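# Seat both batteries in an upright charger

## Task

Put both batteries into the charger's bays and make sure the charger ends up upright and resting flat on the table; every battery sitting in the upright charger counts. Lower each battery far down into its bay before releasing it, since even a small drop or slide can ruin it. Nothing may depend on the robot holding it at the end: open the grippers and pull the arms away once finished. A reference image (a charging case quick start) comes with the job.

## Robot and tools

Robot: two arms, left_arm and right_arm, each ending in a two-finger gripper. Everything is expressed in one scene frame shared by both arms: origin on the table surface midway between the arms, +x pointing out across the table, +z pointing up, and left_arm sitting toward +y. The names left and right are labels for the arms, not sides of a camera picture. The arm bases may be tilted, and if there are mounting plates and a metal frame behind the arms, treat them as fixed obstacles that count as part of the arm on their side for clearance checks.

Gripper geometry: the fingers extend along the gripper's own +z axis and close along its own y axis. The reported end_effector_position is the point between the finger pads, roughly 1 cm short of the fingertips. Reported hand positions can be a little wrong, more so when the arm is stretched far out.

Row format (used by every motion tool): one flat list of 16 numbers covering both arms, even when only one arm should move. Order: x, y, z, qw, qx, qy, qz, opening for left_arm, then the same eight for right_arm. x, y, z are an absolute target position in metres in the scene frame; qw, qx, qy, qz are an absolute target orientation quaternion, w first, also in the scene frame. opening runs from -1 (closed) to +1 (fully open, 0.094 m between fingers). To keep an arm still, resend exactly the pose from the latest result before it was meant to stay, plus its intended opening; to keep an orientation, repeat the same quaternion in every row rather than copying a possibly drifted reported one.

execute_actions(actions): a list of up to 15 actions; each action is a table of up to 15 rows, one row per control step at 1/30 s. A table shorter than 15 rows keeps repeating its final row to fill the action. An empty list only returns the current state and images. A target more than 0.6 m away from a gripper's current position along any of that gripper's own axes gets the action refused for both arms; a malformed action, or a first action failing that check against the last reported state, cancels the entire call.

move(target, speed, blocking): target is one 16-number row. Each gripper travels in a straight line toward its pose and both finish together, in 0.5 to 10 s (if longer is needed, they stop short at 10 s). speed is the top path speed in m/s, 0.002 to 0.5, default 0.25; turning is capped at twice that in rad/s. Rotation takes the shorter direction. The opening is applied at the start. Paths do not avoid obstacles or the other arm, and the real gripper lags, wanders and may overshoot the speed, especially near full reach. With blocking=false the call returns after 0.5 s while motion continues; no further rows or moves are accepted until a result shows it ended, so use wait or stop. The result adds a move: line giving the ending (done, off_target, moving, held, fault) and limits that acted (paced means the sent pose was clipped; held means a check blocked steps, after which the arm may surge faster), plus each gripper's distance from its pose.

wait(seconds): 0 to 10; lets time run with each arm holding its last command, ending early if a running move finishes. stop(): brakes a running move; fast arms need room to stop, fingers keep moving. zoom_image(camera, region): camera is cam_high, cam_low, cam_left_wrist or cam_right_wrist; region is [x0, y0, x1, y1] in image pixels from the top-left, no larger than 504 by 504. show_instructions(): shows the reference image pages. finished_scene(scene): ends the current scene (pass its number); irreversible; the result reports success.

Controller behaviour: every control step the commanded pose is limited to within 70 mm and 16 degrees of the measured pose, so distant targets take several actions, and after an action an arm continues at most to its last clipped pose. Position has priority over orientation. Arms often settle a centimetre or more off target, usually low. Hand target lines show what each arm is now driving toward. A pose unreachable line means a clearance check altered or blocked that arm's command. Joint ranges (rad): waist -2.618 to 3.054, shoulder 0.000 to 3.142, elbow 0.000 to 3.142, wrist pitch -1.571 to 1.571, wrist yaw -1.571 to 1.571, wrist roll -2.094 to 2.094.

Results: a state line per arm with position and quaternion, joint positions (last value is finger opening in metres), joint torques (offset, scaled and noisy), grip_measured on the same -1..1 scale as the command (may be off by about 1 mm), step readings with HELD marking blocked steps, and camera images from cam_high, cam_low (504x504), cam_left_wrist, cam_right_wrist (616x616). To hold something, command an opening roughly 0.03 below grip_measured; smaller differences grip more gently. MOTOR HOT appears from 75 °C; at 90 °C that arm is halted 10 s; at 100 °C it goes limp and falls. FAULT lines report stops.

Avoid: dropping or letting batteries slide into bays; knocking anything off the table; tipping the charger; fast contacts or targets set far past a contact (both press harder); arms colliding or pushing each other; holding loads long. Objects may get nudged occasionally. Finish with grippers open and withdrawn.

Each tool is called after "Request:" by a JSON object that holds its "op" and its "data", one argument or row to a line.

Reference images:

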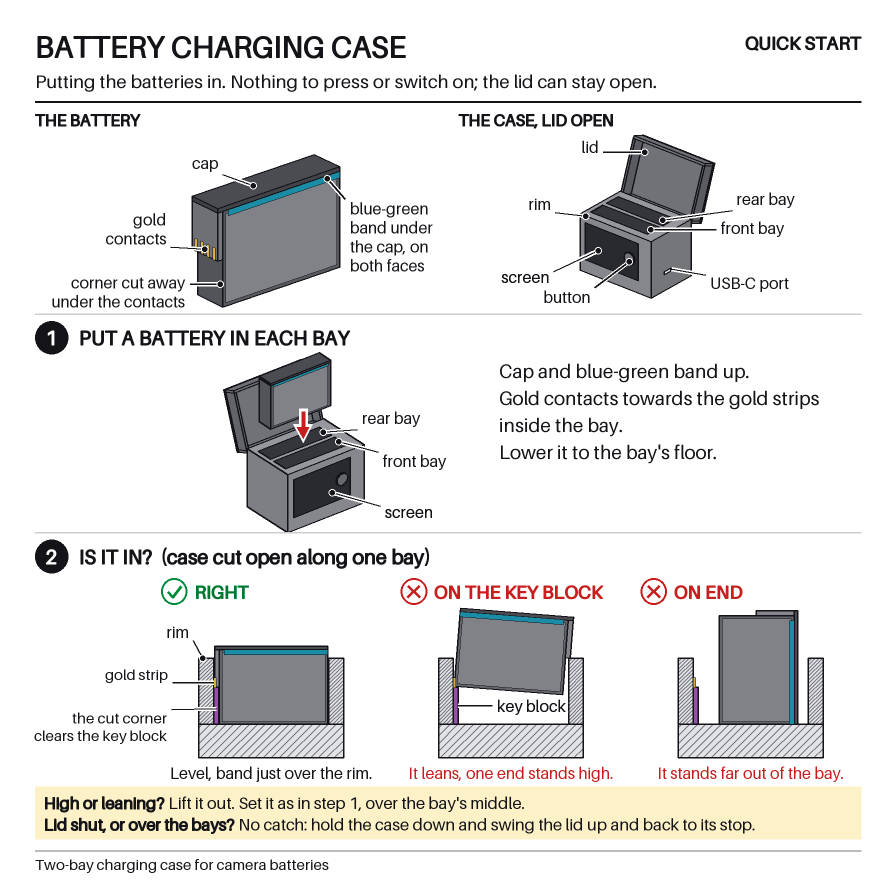

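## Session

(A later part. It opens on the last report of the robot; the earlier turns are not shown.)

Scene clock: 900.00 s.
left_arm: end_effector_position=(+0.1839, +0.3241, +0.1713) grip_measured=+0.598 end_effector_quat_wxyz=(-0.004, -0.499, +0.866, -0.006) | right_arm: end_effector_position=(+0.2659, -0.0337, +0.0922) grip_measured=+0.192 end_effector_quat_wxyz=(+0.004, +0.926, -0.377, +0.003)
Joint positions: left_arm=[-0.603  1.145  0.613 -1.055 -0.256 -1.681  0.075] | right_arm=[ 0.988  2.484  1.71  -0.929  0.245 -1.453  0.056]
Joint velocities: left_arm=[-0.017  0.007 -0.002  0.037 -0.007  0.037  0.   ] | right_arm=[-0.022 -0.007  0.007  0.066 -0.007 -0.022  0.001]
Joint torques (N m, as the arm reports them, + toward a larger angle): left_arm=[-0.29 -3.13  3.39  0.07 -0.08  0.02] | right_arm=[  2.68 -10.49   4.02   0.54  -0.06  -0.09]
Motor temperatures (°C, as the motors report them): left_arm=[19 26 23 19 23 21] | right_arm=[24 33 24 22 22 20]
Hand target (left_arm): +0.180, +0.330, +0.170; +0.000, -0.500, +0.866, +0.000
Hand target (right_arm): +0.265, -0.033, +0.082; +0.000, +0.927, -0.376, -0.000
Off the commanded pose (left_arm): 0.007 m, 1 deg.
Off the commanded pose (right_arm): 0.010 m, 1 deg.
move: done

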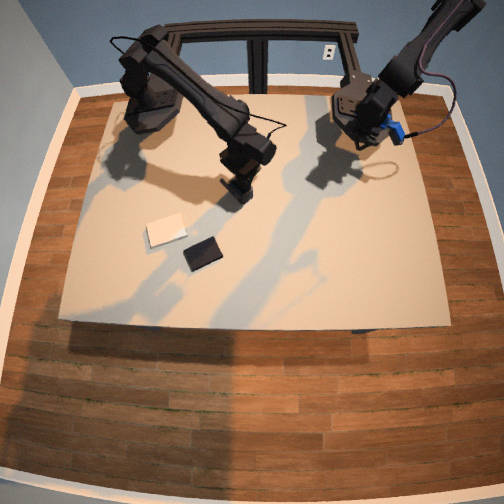

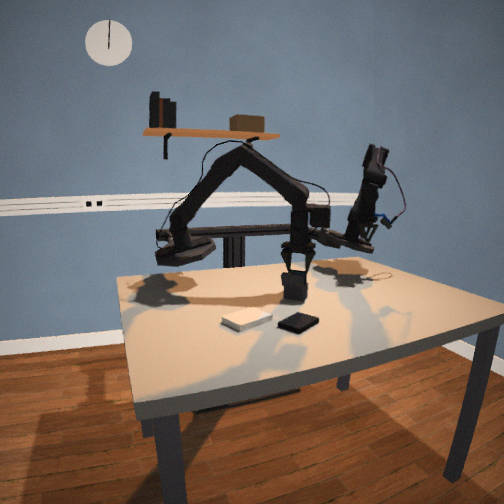

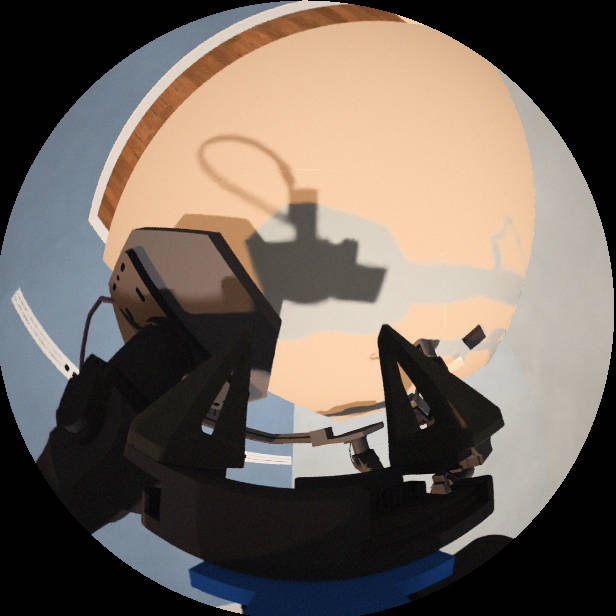

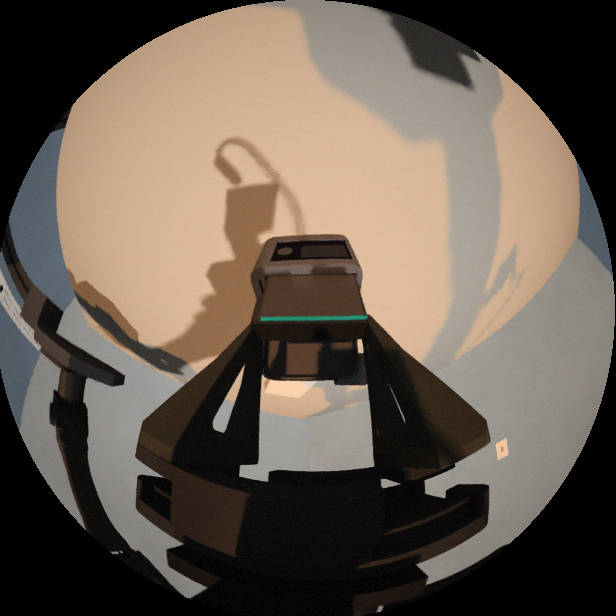

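Request:
{"op": "execute_actions", "data": {
  "actions": []
}}

Scene clock: 912.13 s.
left_arm: end_effector_position=(+0.1839, +0.3241, +0.1713) grip_measured=+0.598 end_effector_quat_wxyz=(-0.004, -0.499, +0.866, -0.006) | right_arm: end_effector_position=(+0.2659, -0.0337, +0.0922) grip_measured=+0.192 end_effector_quat_wxyz=(+0.004, +0.926, -0.376, +0.003)
Joint positions: left_arm=[-0.603  1.145  0.613 -1.055 -0.256 -1.681  0.075] | right_arm=[ 0.988  2.484  1.71  -0.929  0.245 -1.453  0.056]
Joint velocities: left_arm=[ 0.002 -0.012  0.002 -0.007  0.022  0.081  0.   ] | right_arm=[ 0.017 -0.002 -0.002 -0.066 -0.022 -0.037 -0.001]
Joint torques (N m, as the arm reports them, + toward a larger angle): left_arm=[-0.26 -3.19  3.43  0.07 -0.08  0.02] | right_arm=[  2.68 -10.46   4.12   0.53  -0.07  -0.08]
Motor temperatures (°C, as the motors report them): left_arm=[19 26 23 19 23 21] | right_arm=[24 33 24 22 22 20]
Hand target (left_arm): +0.180, +0.330, +0.170; +0.000, -0.500, +0.866, +0.000
Hand target (right_arm): +0.265, -0.033, +0.082; +0.000, +0.927, -0.376, -0.000
Off the commanded pose (left_arm): 0.007 m, 1 deg.
Off the commanded pose (right_arm): 0.010 m, 1 deg.

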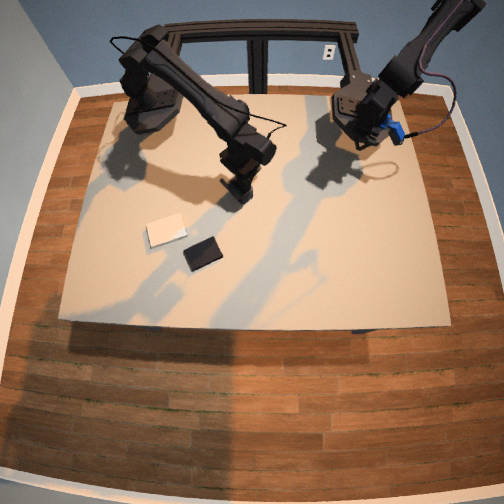

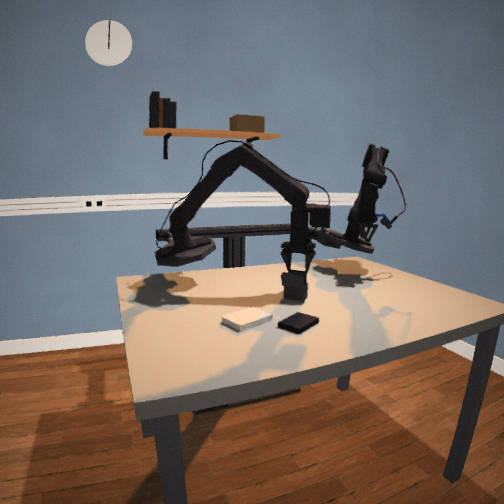

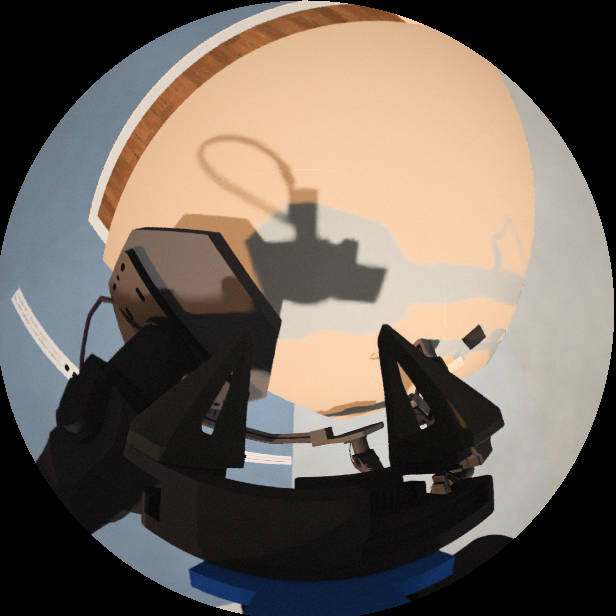

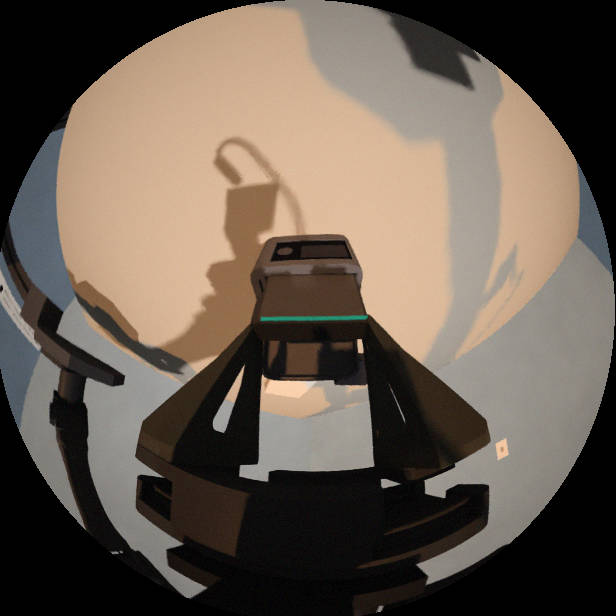

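Request:
{"op": "move", "data": {
  "target": [0.18,0.33,0.17,0,-0.5,0.866,0,0.6, 0.2656,-0.0330,0.115,0,-0.9265,0.3762,0,0.165],
  "speed": 0.03
}}

Request:
{"op": "zoom_image", "data": {
  "camera": "cam_right_wrist",
  "region": [220,200,410,390]
}}

Scene clock: 916.00 s.
left_arm: end_effector_position=(+0.1839, +0.3241, +0.1713) grip_measured=+0.598 end_effector_quat_wxyz=(-0.004, -0.499, +0.866, -0.006) | right_arm: end_effector_position=(+0.2635, -0.0369, +0.0922) grip_measured=+0.192 end_effector_quat_wxyz=(+0.011, +0.927, -0.375, +0.000)
Joint positions: left_arm=[-0.603  1.145  0.613 -1.055 -0.256 -1.681  0.075] | right_arm=[ 0.988  2.484  1.71  -0.945  0.245 -1.453  0.056]
Joint velocities: left_arm=[ 0.002 -0.007 -0.012 -0.022  0.037 -0.007 -0.   ] | right_arm=[-0.007  0.002 -0.007 -0.051  0.007  0.007  0.001]
Joint torques (N m, as the arm reports them, + toward a larger angle): left_arm=[-0.28 -3.13  3.35  0.06 -0.08  0.04] | right_arm=[  4.05 -14.42   8.73  -0.26  -0.07   0.07]
Motor temperatures (°C, as the motors report them): left_arm=[19 26 23 19 23 21] | right_arm=[24 33 24 22 22 20]
Hand target (left_arm): +0.180, +0.330, +0.170; +0.000, -0.500, +0.866, +0.000
Hand target (right_arm): +0.266, -0.033, +0.114; -0.000, +0.927, -0.376, +0.000
Off the commanded pose (left_arm): 0.007 m, 1 deg.
Off the commanded pose (right_arm): 0.023 m, 1 deg.
move: off_target (right_arm)

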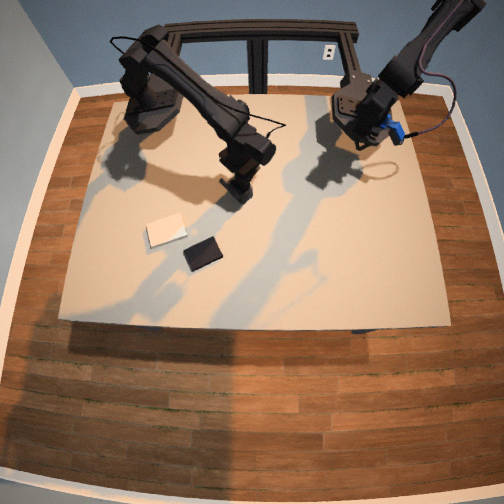

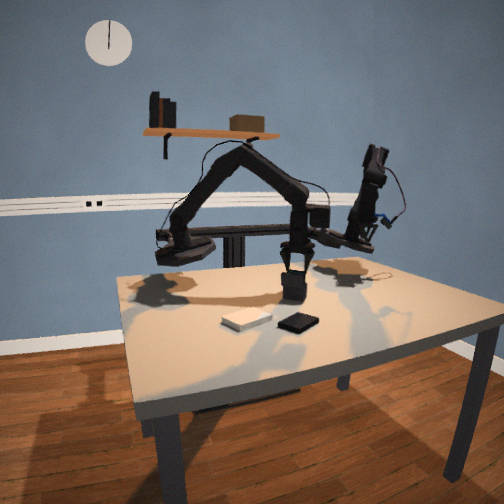

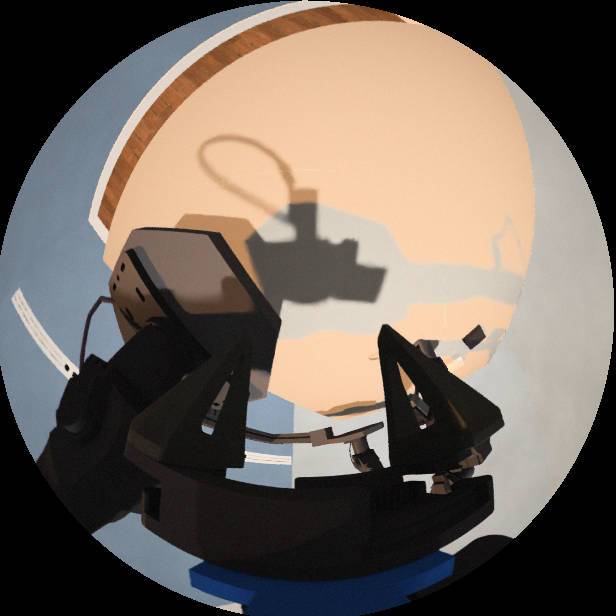

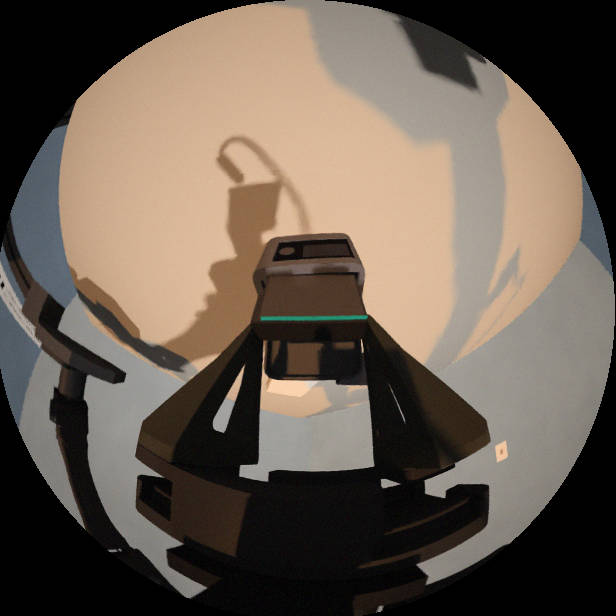

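Region (220, 200, 410, 390) of cam_right_wrist's 616x616 image, scaled by 2.653, with more detail than that image has.

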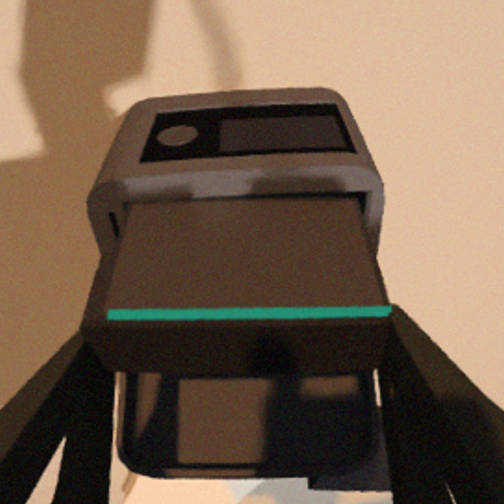

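Request:
{"op": "move", "data": {
  "target": [0.18,0.33,0.17,0,-0.5,0.866,0,0.6, 0.2656,-0.0330,0.16,0,-0.9265,0.3762,0,0.165],
  "speed": 0.08
}}

Request:
{"op": "move", "data": {
  "target": [0.18,0.33,0.17,0,-0.5,0.866,0,0.6, 0.2656,-0.0330,0.100,0,-0.9265,0.3762,0,0.165],
  "speed": 0.012
}}

Request:
{"op": "zoom_image", "data": {
  "camera": "cam_right_wrist",
  "region": [220,200,410,390]
}}

Scene clock: 922.23 s.
left_arm: end_effector_position=(+0.1839, +0.3241, +0.1713) grip_measured=+0.598 end_effector_quat_wxyz=(-0.004, -0.499, +0.866, -0.006) | right_arm: end_effector_position=(+0.2641, -0.0424, +0.1371) grip_measured=+0.192 end_effector_quat_wxyz=(+0.024, +0.927, -0.375, -0.001)
Joint positions: left_arm=[-0.603  1.145  0.613 -1.055 -0.256 -1.681  0.075] | right_arm=[ 1.005  2.435  1.808 -1.123  0.245 -1.429  0.056]
Joint velocities: left_arm=[-0.017 -0.012 -0.007 -0.095  0.037  0.037  0.   ] | right_arm=[ 0.002 -0.002 -0.007 -0.051 -0.081  0.007 -0.001]
Joint torques (N m, as the arm reports them, + toward a larger angle): left_arm=[-0.2  -3.08  3.3   0.07 -0.1   0.03] | right_arm=[  4.64 -13.92   9.35  -0.11  -0.1    0.08]
Motor temperatures (°C, as the motors report them): left_arm=[19 26 23 19 23 21] | right_arm=[24 34 24 22 22 20]
Hand target (left_arm): +0.180, +0.330, +0.170; +0.000, -0.500, +0.866, +0.000
Hand target (right_arm): +0.266, -0.033, +0.160; -0.000, +0.927, -0.376, +0.000
Off the commanded pose (left_arm): 0.007 m, 1 deg.
Off the commanded pose (right_arm): 0.025 m, 3 deg.
move: off_target (right_arm)

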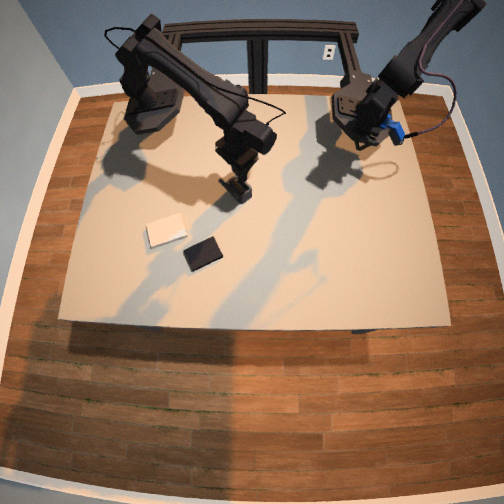

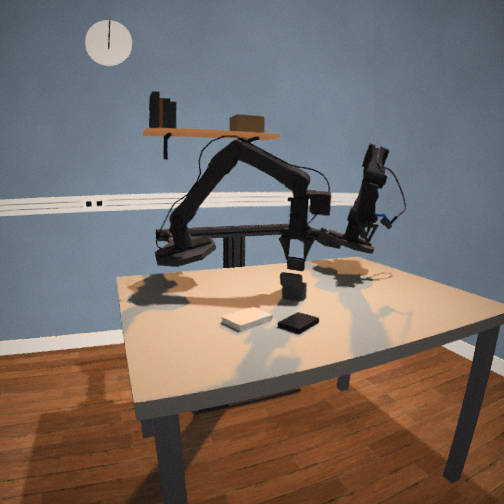

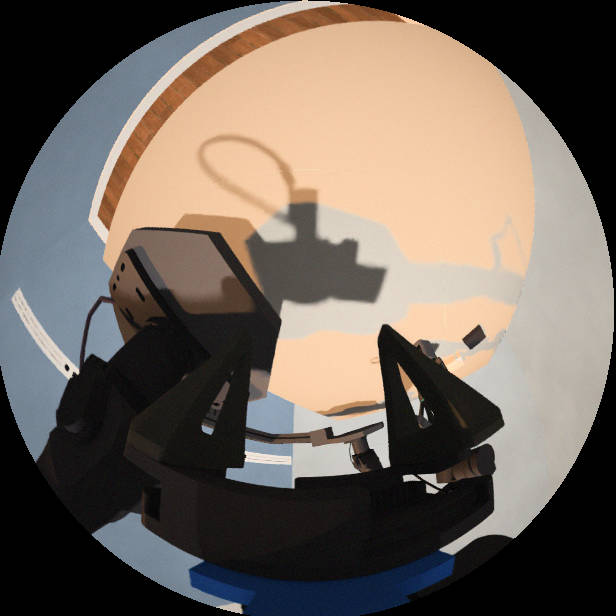

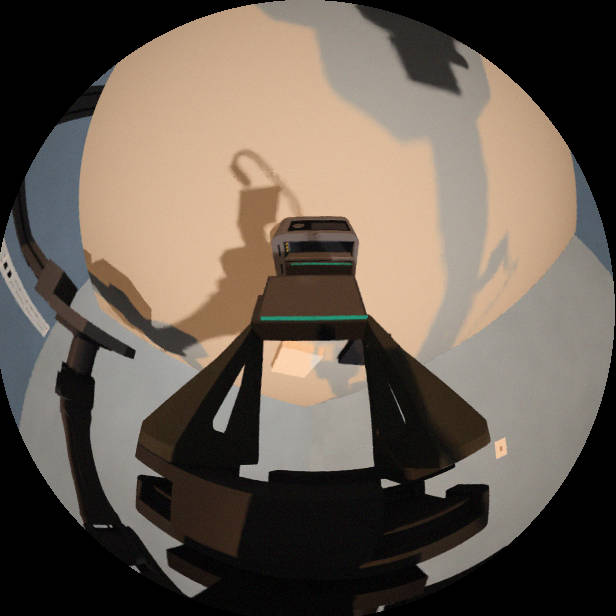

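Scene clock: 925.77 s.
left_arm: end_effector_position=(+0.1839, +0.3241, +0.1713) grip_measured=+0.598 end_effector_quat_wxyz=(-0.004, -0.499, +0.866, -0.006) | right_arm: end_effector_position=(+0.2672, -0.0343, +0.1046) grip_measured=+0.192 end_effector_quat_wxyz=(+0.001, +0.925, -0.380, +0.004)
Joint positions: left_arm=[-0.603  1.145  0.613 -1.055 -0.256 -1.681  0.075] | right_arm=[ 0.992  2.461  1.721 -0.958  0.246 -1.443  0.056]
Joint velocities: left_arm=[-0.017  0.012 -0.002  0.051 -0.022 -0.007 -0.001] | right_arm=[-0.002 -0.007  0.007 -0.022  0.051 -0.022 -0.001]
Joint torques (N m, as the arm reports them, + toward a larger angle): left_arm=[-0.28 -3.19  3.43  0.06 -0.12  0.04] | right_arm=[  3.11 -10.89   5.22   0.26  -0.09  -0.11]
Motor temperatures (°C, as the motors report them): left_arm=[19 26 23 19 23 21] | right_arm=[24 33 24 22 22 20]
Hand target (left_arm): +0.180, +0.330, +0.170; +0.000, -0.500, +0.866, +0.000
Hand target (right_arm): +0.265, -0.033, +0.100; +0.000, +0.927, -0.376, +0.000
Off the commanded pose (left_arm): 0.007 m, 1 deg.
Off the commanded pose (right_arm): 0.005 m, 1 deg.
move: done

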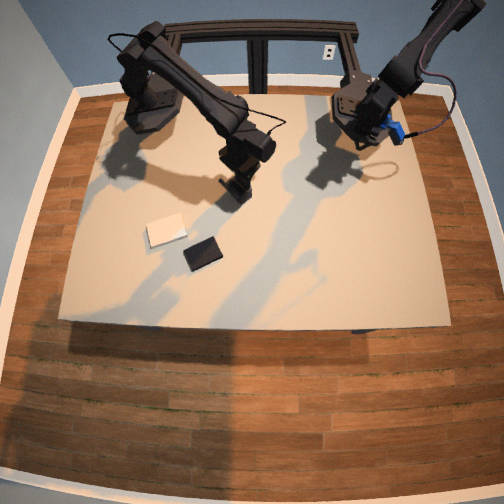

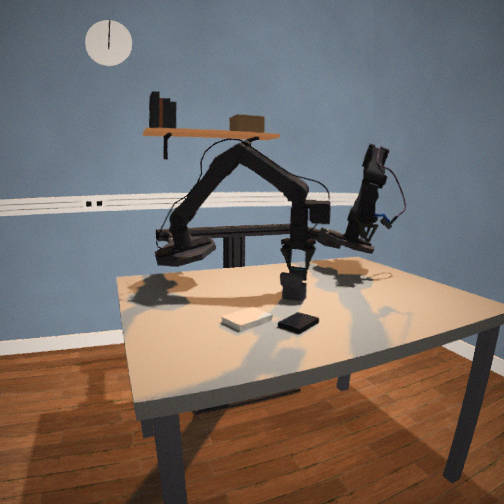

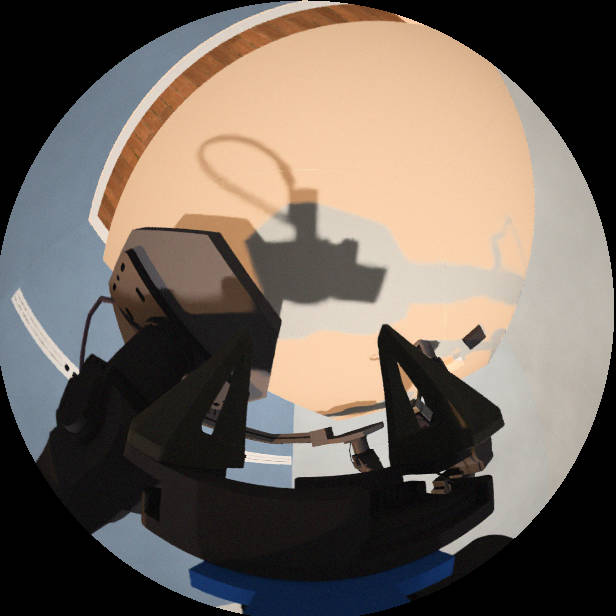

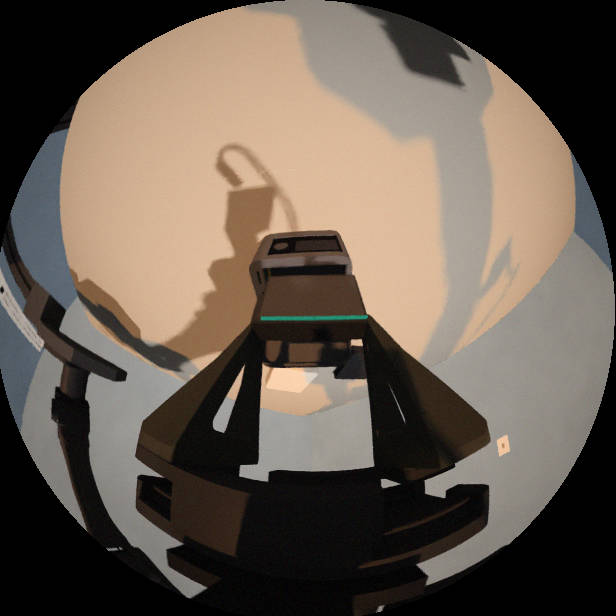

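Region (220, 200, 410, 390) of cam_right_wrist's 616x616 image, scaled by 2.653, with more detail than that image has.

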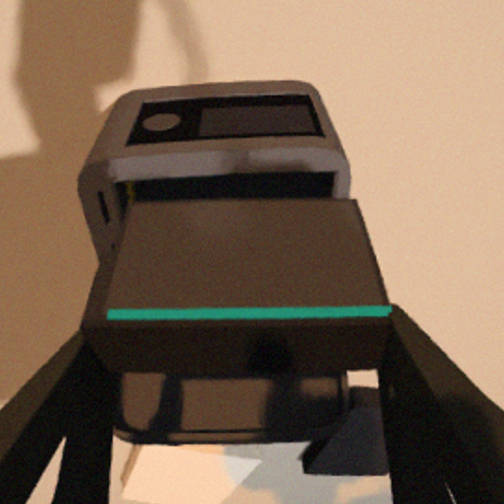

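Request:
{"op": "move", "data": {
  "target": [0.18,0.33,0.17,0,-0.5,0.866,0,0.6, 0.263,-0.035,0.175,0,-0.9336,0.3584,0,0.165],
  "speed": 0.08
}}

Request:
{"op": "move", "data": {
  "target": [0.18,0.33,0.17,0,-0.5,0.866,0,0.6, 0.263,-0.035,0.115,0,-0.9336,0.3584,0,0.165],
  "speed": 0.012
}}

Request:
{"op": "zoom_image", "data": {
  "camera": "cam_right_wrist",
  "region": [220,200,410,390]
}}

Scene clock: 938.53 s.
left_arm: end_effector_position=(+0.1839, +0.3241, +0.1713) grip_measured=+0.598 end_effector_quat_wxyz=(-0.004, -0.499, +0.866, -0.006) | right_arm: end_effector_position=(+0.2624, -0.0443, +0.1517) grip_measured=+0.192 end_effector_quat_wxyz=(+0.025, +0.931, -0.364, -0.001)
Joint positions: left_arm=[-0.603  1.145  0.613 -1.055 -0.256 -1.681  0.075] | right_arm=[ 1.014  2.413  1.828 -1.168  0.246 -1.443  0.056]
Joint velocities: left_arm=[-0.007 -0.002 -0.002  0.066  0.037  0.051  0.   ] | right_arm=[ 0.012 -0.017  0.002  0.037  0.022 -0.022 -0.001]
Joint torques (N m, as the arm reports them, + toward a larger angle): left_arm=[-0.3  -3.25  3.44  0.05 -0.1   0.03] | right_arm=[  4.57 -13.85   9.57  -0.13  -0.14  -0.05]
Motor temperatures (°C, as the motors report them): left_arm=[19 26 23 19 23 21] | right_arm=[24 33 24 22 22 20]
Hand target (left_arm): +0.180, +0.330, +0.170; +0.000, -0.500, +0.866, +0.000
Hand target (right_arm): +0.263, -0.035, +0.175; -0.000, +0.934, -0.358, +0.000
Off the commanded pose (left_arm): 0.007 m, 1 deg.
Off the commanded pose (right_arm): 0.025 m, 3 deg.
move: off_target (right_arm)

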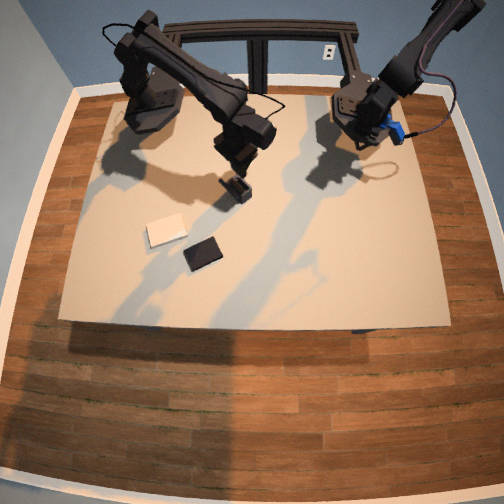

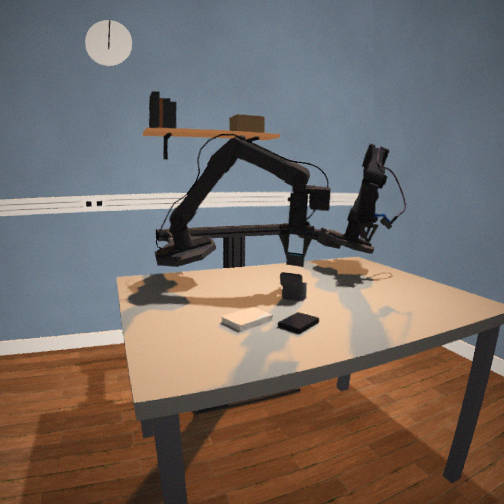

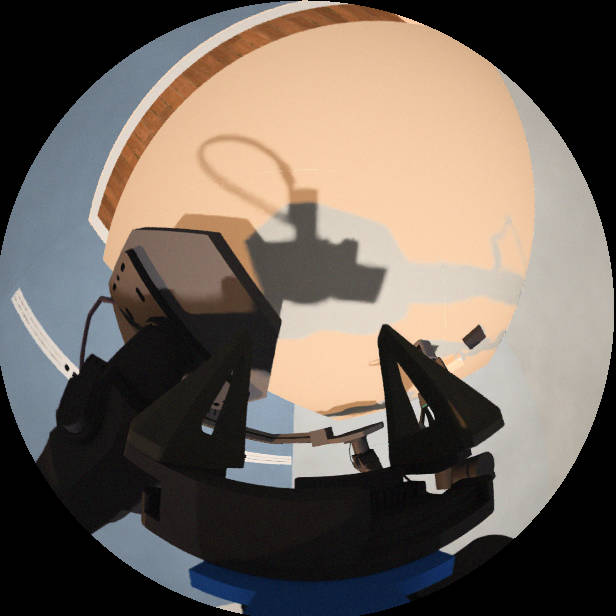

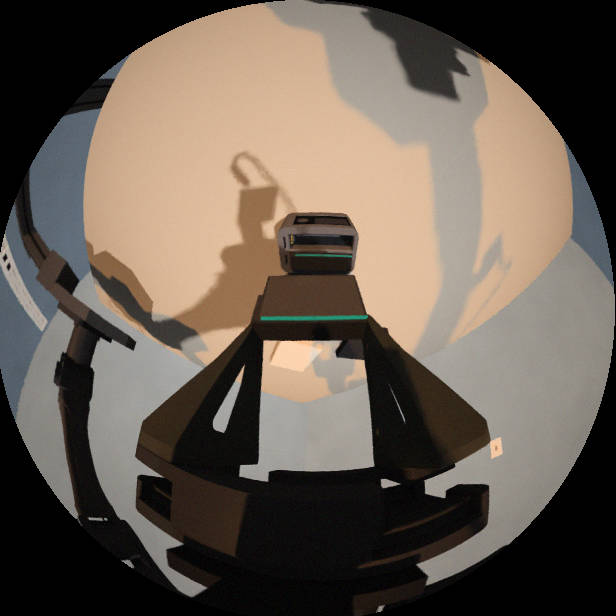

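Scene clock: 942.10 s.
left_arm: end_effector_position=(+0.1839, +0.3241, +0.1713) grip_measured=+0.598 end_effector_quat_wxyz=(-0.004, -0.499, +0.866, -0.006) | right_arm: end_effector_position=(+0.2621, -0.0355, +0.1163) grip_measured=+0.192 end_effector_quat_wxyz=(+0.005, +0.933, -0.359, +0.004)
Joint positions: left_arm=[-0.603  1.145  0.613 -1.055 -0.256 -1.681  0.075] | right_arm=[ 1.007  2.438  1.725 -0.996  0.247 -1.471  0.056]
Joint velocities: left_arm=[ 0.002 -0.012 -0.012  0.007 -0.007 -0.051 -0.001] | right_arm=[-0.022 -0.022 -0.002  0.081 -0.051  0.037 -0.001]
Joint torques (N m, as the arm reports them, + toward a larger angle): left_arm=[-0.21 -3.16  3.35  0.05 -0.12  0.03] | right_arm=[  2.53 -11.59   5.21   0.24  -0.1   -0.08]
Motor temperatures (°C, as the motors report them): left_arm=[19 26 23 19 23 21] | right_arm=[24 33 24 22 22 20]
Hand target (left_arm): +0.180, +0.330, +0.170; +0.000, -0.500, +0.866, +0.000
Hand target (right_arm): +0.263, -0.035, +0.115; -0.000, +0.934, -0.358, +0.000
Off the commanded pose (left_arm): 0.007 m, 1 deg.
Off the commanded pose (right_arm): 0.002 m, 1 deg.
move: done

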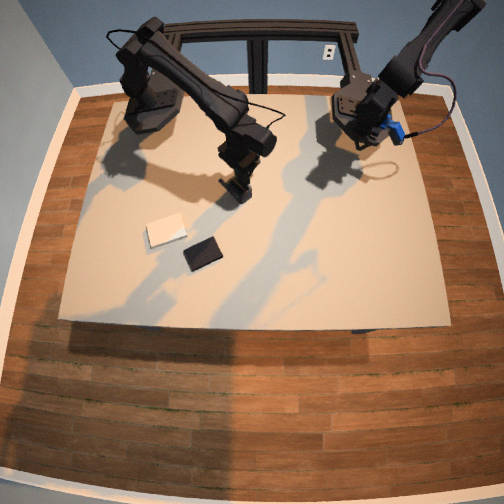

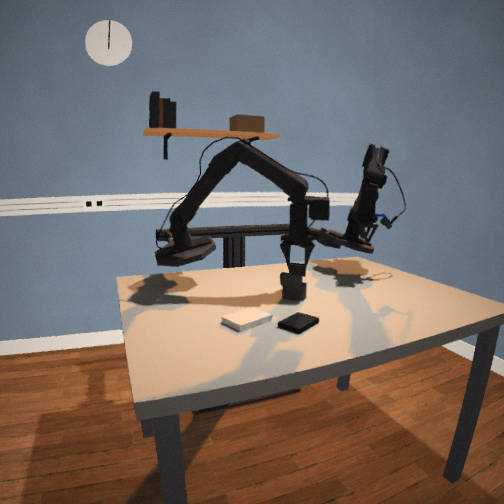

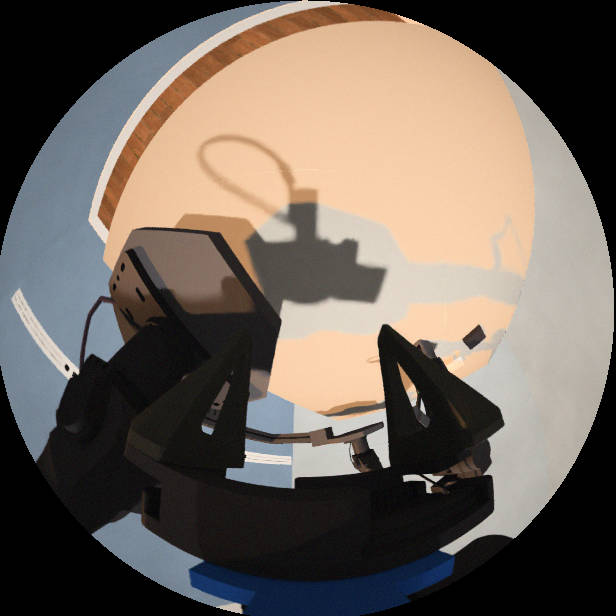

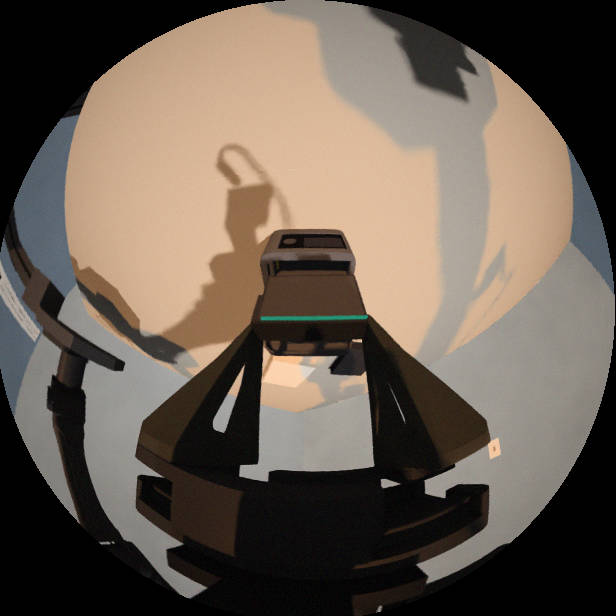

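Region (220, 200, 410, 390) of cam_right_wrist's 616x616 image, scaled by 2.653, with more detail than that image has.

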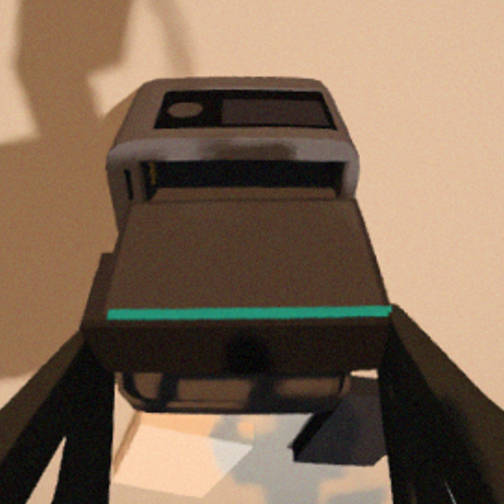

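Request:
{"op": "move", "data": {
  "target": [0.18,0.33,0.17,0,-0.5,0.866,0,0.6, 0.2625,-0.0345,0.17,0,-0.9336,0.3584,0,0.165],
  "speed": 0.08
}}

Request:
{"op": "move", "data": {
  "target": [0.18,0.33,0.17,0,-0.5,0.866,0,0.6, 0.2625,-0.0345,0.084,0,-0.9336,0.3584,0,0.165],
  "speed": 0.012
}}

Request:
{"op": "zoom_image", "data": {
  "camera": "cam_right_wrist",
  "region": [220,200,410,390]
}}

Scene clock: 959.73 s.
left_arm: end_effector_position=(+0.1839, +0.3241, +0.1713) grip_measured=+0.598 end_effector_quat_wxyz=(-0.004, -0.499, +0.866, -0.006) | right_arm: end_effector_position=(+0.2642, -0.0454, +0.1474) grip_measured=+0.192 end_effector_quat_wxyz=(+0.024, +0.933, -0.360, -0.000)
Joint positions: left_arm=[-0.603  1.145  0.613 -1.055 -0.256 -1.681  0.075] | right_arm=[ 1.007  2.413  1.813 -1.149  0.247 -1.458  0.056]
Joint velocities: left_arm=[ 0.002 -0.002 -0.002 -0.022 -0.066 -0.022 -0.   ] | right_arm=[-0.002 -0.002 -0.012 -0.007 -0.022 -0.007  0.   ]
Joint torques (N m, as the arm reports them, + toward a larger angle): left_arm=[-0.32 -3.2   3.51  0.07 -0.11  0.03] | right_arm=[  5.19 -13.66   9.42  -0.12  -0.14   0.07]
Motor temperatures (°C, as the motors report them): left_arm=[19 26 23 19 23 21] | right_arm=[24 33 24 22 22 20]
Hand target (left_arm): +0.180, +0.330, +0.170; +0.000, -0.500, +0.866, +0.000
Hand target (right_arm): +0.263, -0.035, +0.170; -0.000, +0.934, -0.358, +0.000
Off the commanded pose (left_arm): 0.007 m, 1 deg.
Off the commanded pose (right_arm): 0.025 m, 3 deg.
move: off_target (right_arm)

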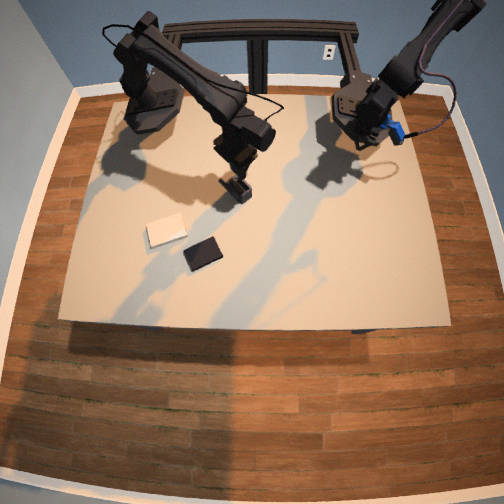

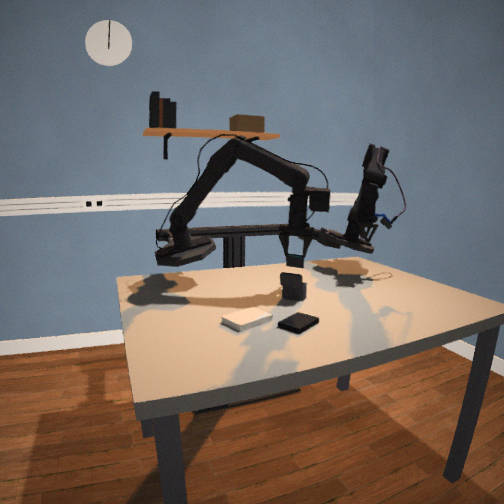

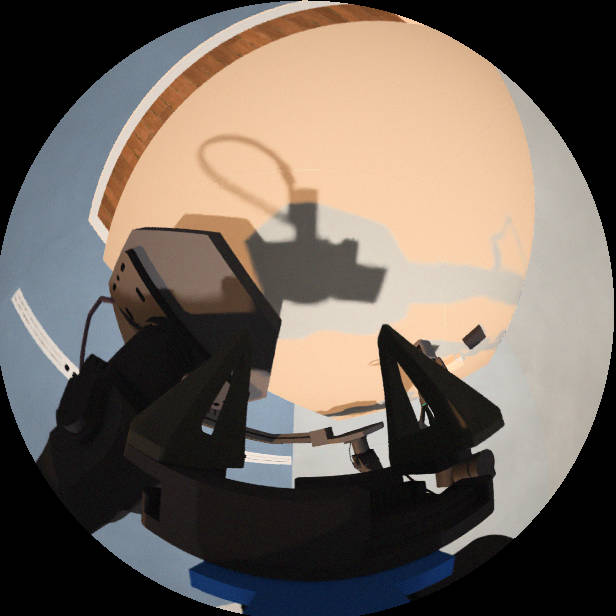

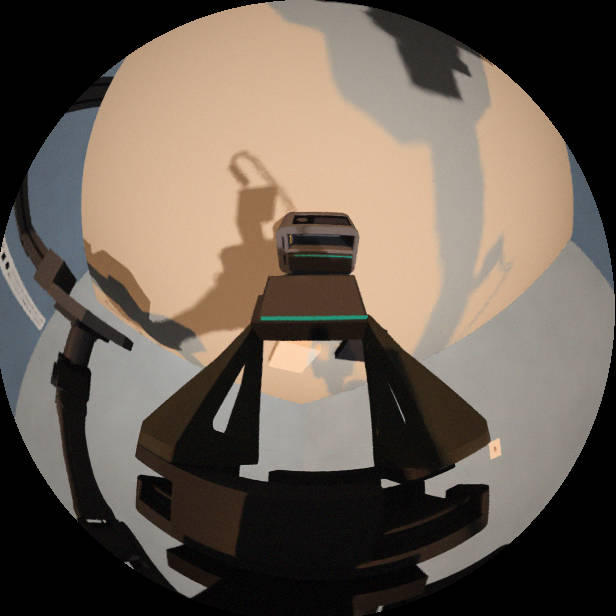

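Scene clock: 965.30 s.
left_arm: end_effector_position=(+0.1839, +0.3241, +0.1713) grip_measured=+0.598 end_effector_quat_wxyz=(-0.004, -0.499, +0.866, -0.006) | right_arm: end_effector_position=(+0.2622, -0.0364, +0.0924) grip_measured=+0.192 end_effector_quat_wxyz=(+0.006, +0.933, -0.359, +0.003)
Joint positions: left_arm=[-0.603  1.145  0.613 -1.055 -0.256 -1.681  0.075] | right_arm=[ 0.992  2.472  1.687 -0.923  0.247 -1.486  0.056]
Joint velocities: left_arm=[-0.002 -0.002  0.007  0.081 -0.007 -0.007  0.   ] | right_arm=[ 0.012 -0.007  0.007 -0.022 -0.051 -0.022  0.   ]
Joint torques (N m, as the arm reports them, + toward a larger angle): left_arm=[-0.34 -3.25  3.36  0.08 -0.1   0.04] | right_arm=[  2.72 -10.7    3.82   0.53  -0.07  -0.08]
Motor temperatures (°C, as the motors report them): left_arm=[19 25 23 19 23 21] | right_arm=[24 33 24 22 22 20]
Hand target (left_arm): +0.180, +0.330, +0.170; +0.000, -0.500, +0.866, +0.000
Hand target (right_arm): +0.262, -0.035, +0.084; +0.000, +0.934, -0.358, -0.000
Off the commanded pose (left_arm): 0.007 m, 1 deg.
Off the commanded pose (right_arm): 0.009 m, 1 deg.
move: done

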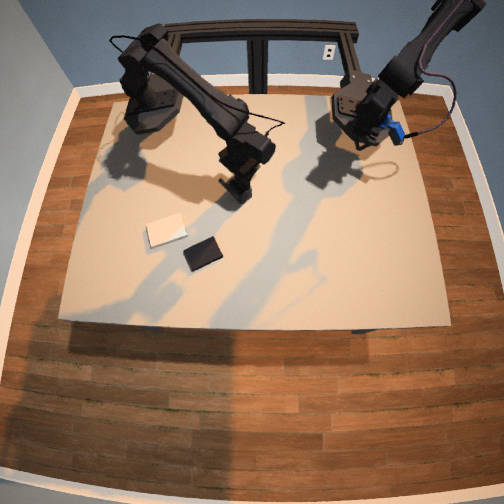

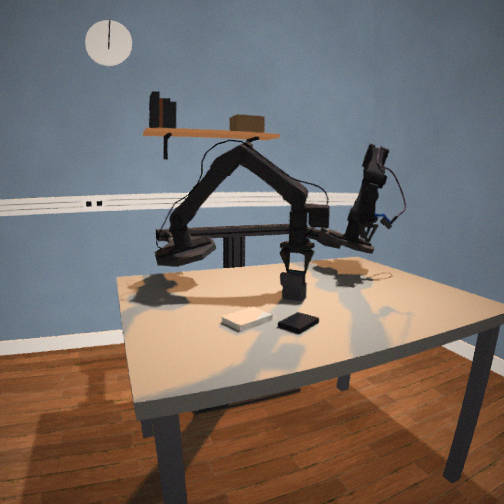

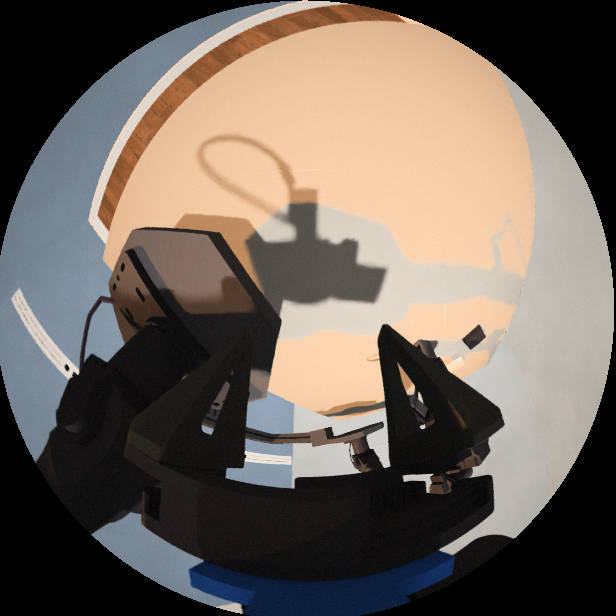

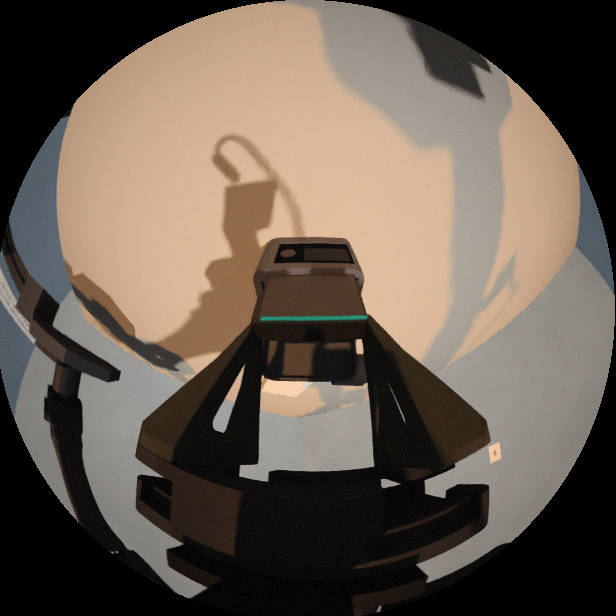

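Region (220, 200, 410, 390) of cam_right_wrist's 616x616 image, scaled by 2.653, with more detail than that image has.

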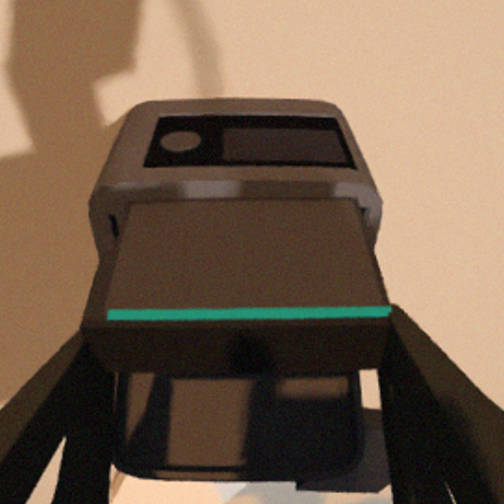

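Request:
{"op": "zoom_image", "data": {
  "camera": "cam_right_wrist",
  "region": [245,255,375,305]
}}

Request:
{"op": "zoom_image", "data": {
  "camera": "cam_low",
  "region": [265,245,325,305]
}}

Region (245, 255, 375, 305) of cam_right_wrist's 616x616 image, scaled by 3.877, with more detail than that image has; it fills the top 194 rows of this view, and the rest is white.

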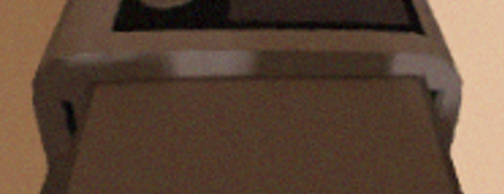

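Region (265, 245, 325, 305) of cam_low's 504x504 image, scaled by 8.400, with more detail than that image has.

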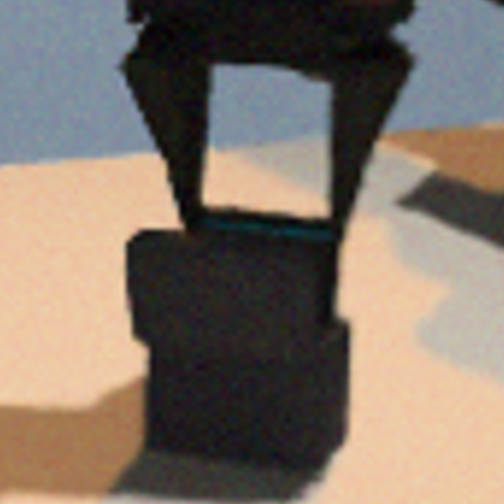

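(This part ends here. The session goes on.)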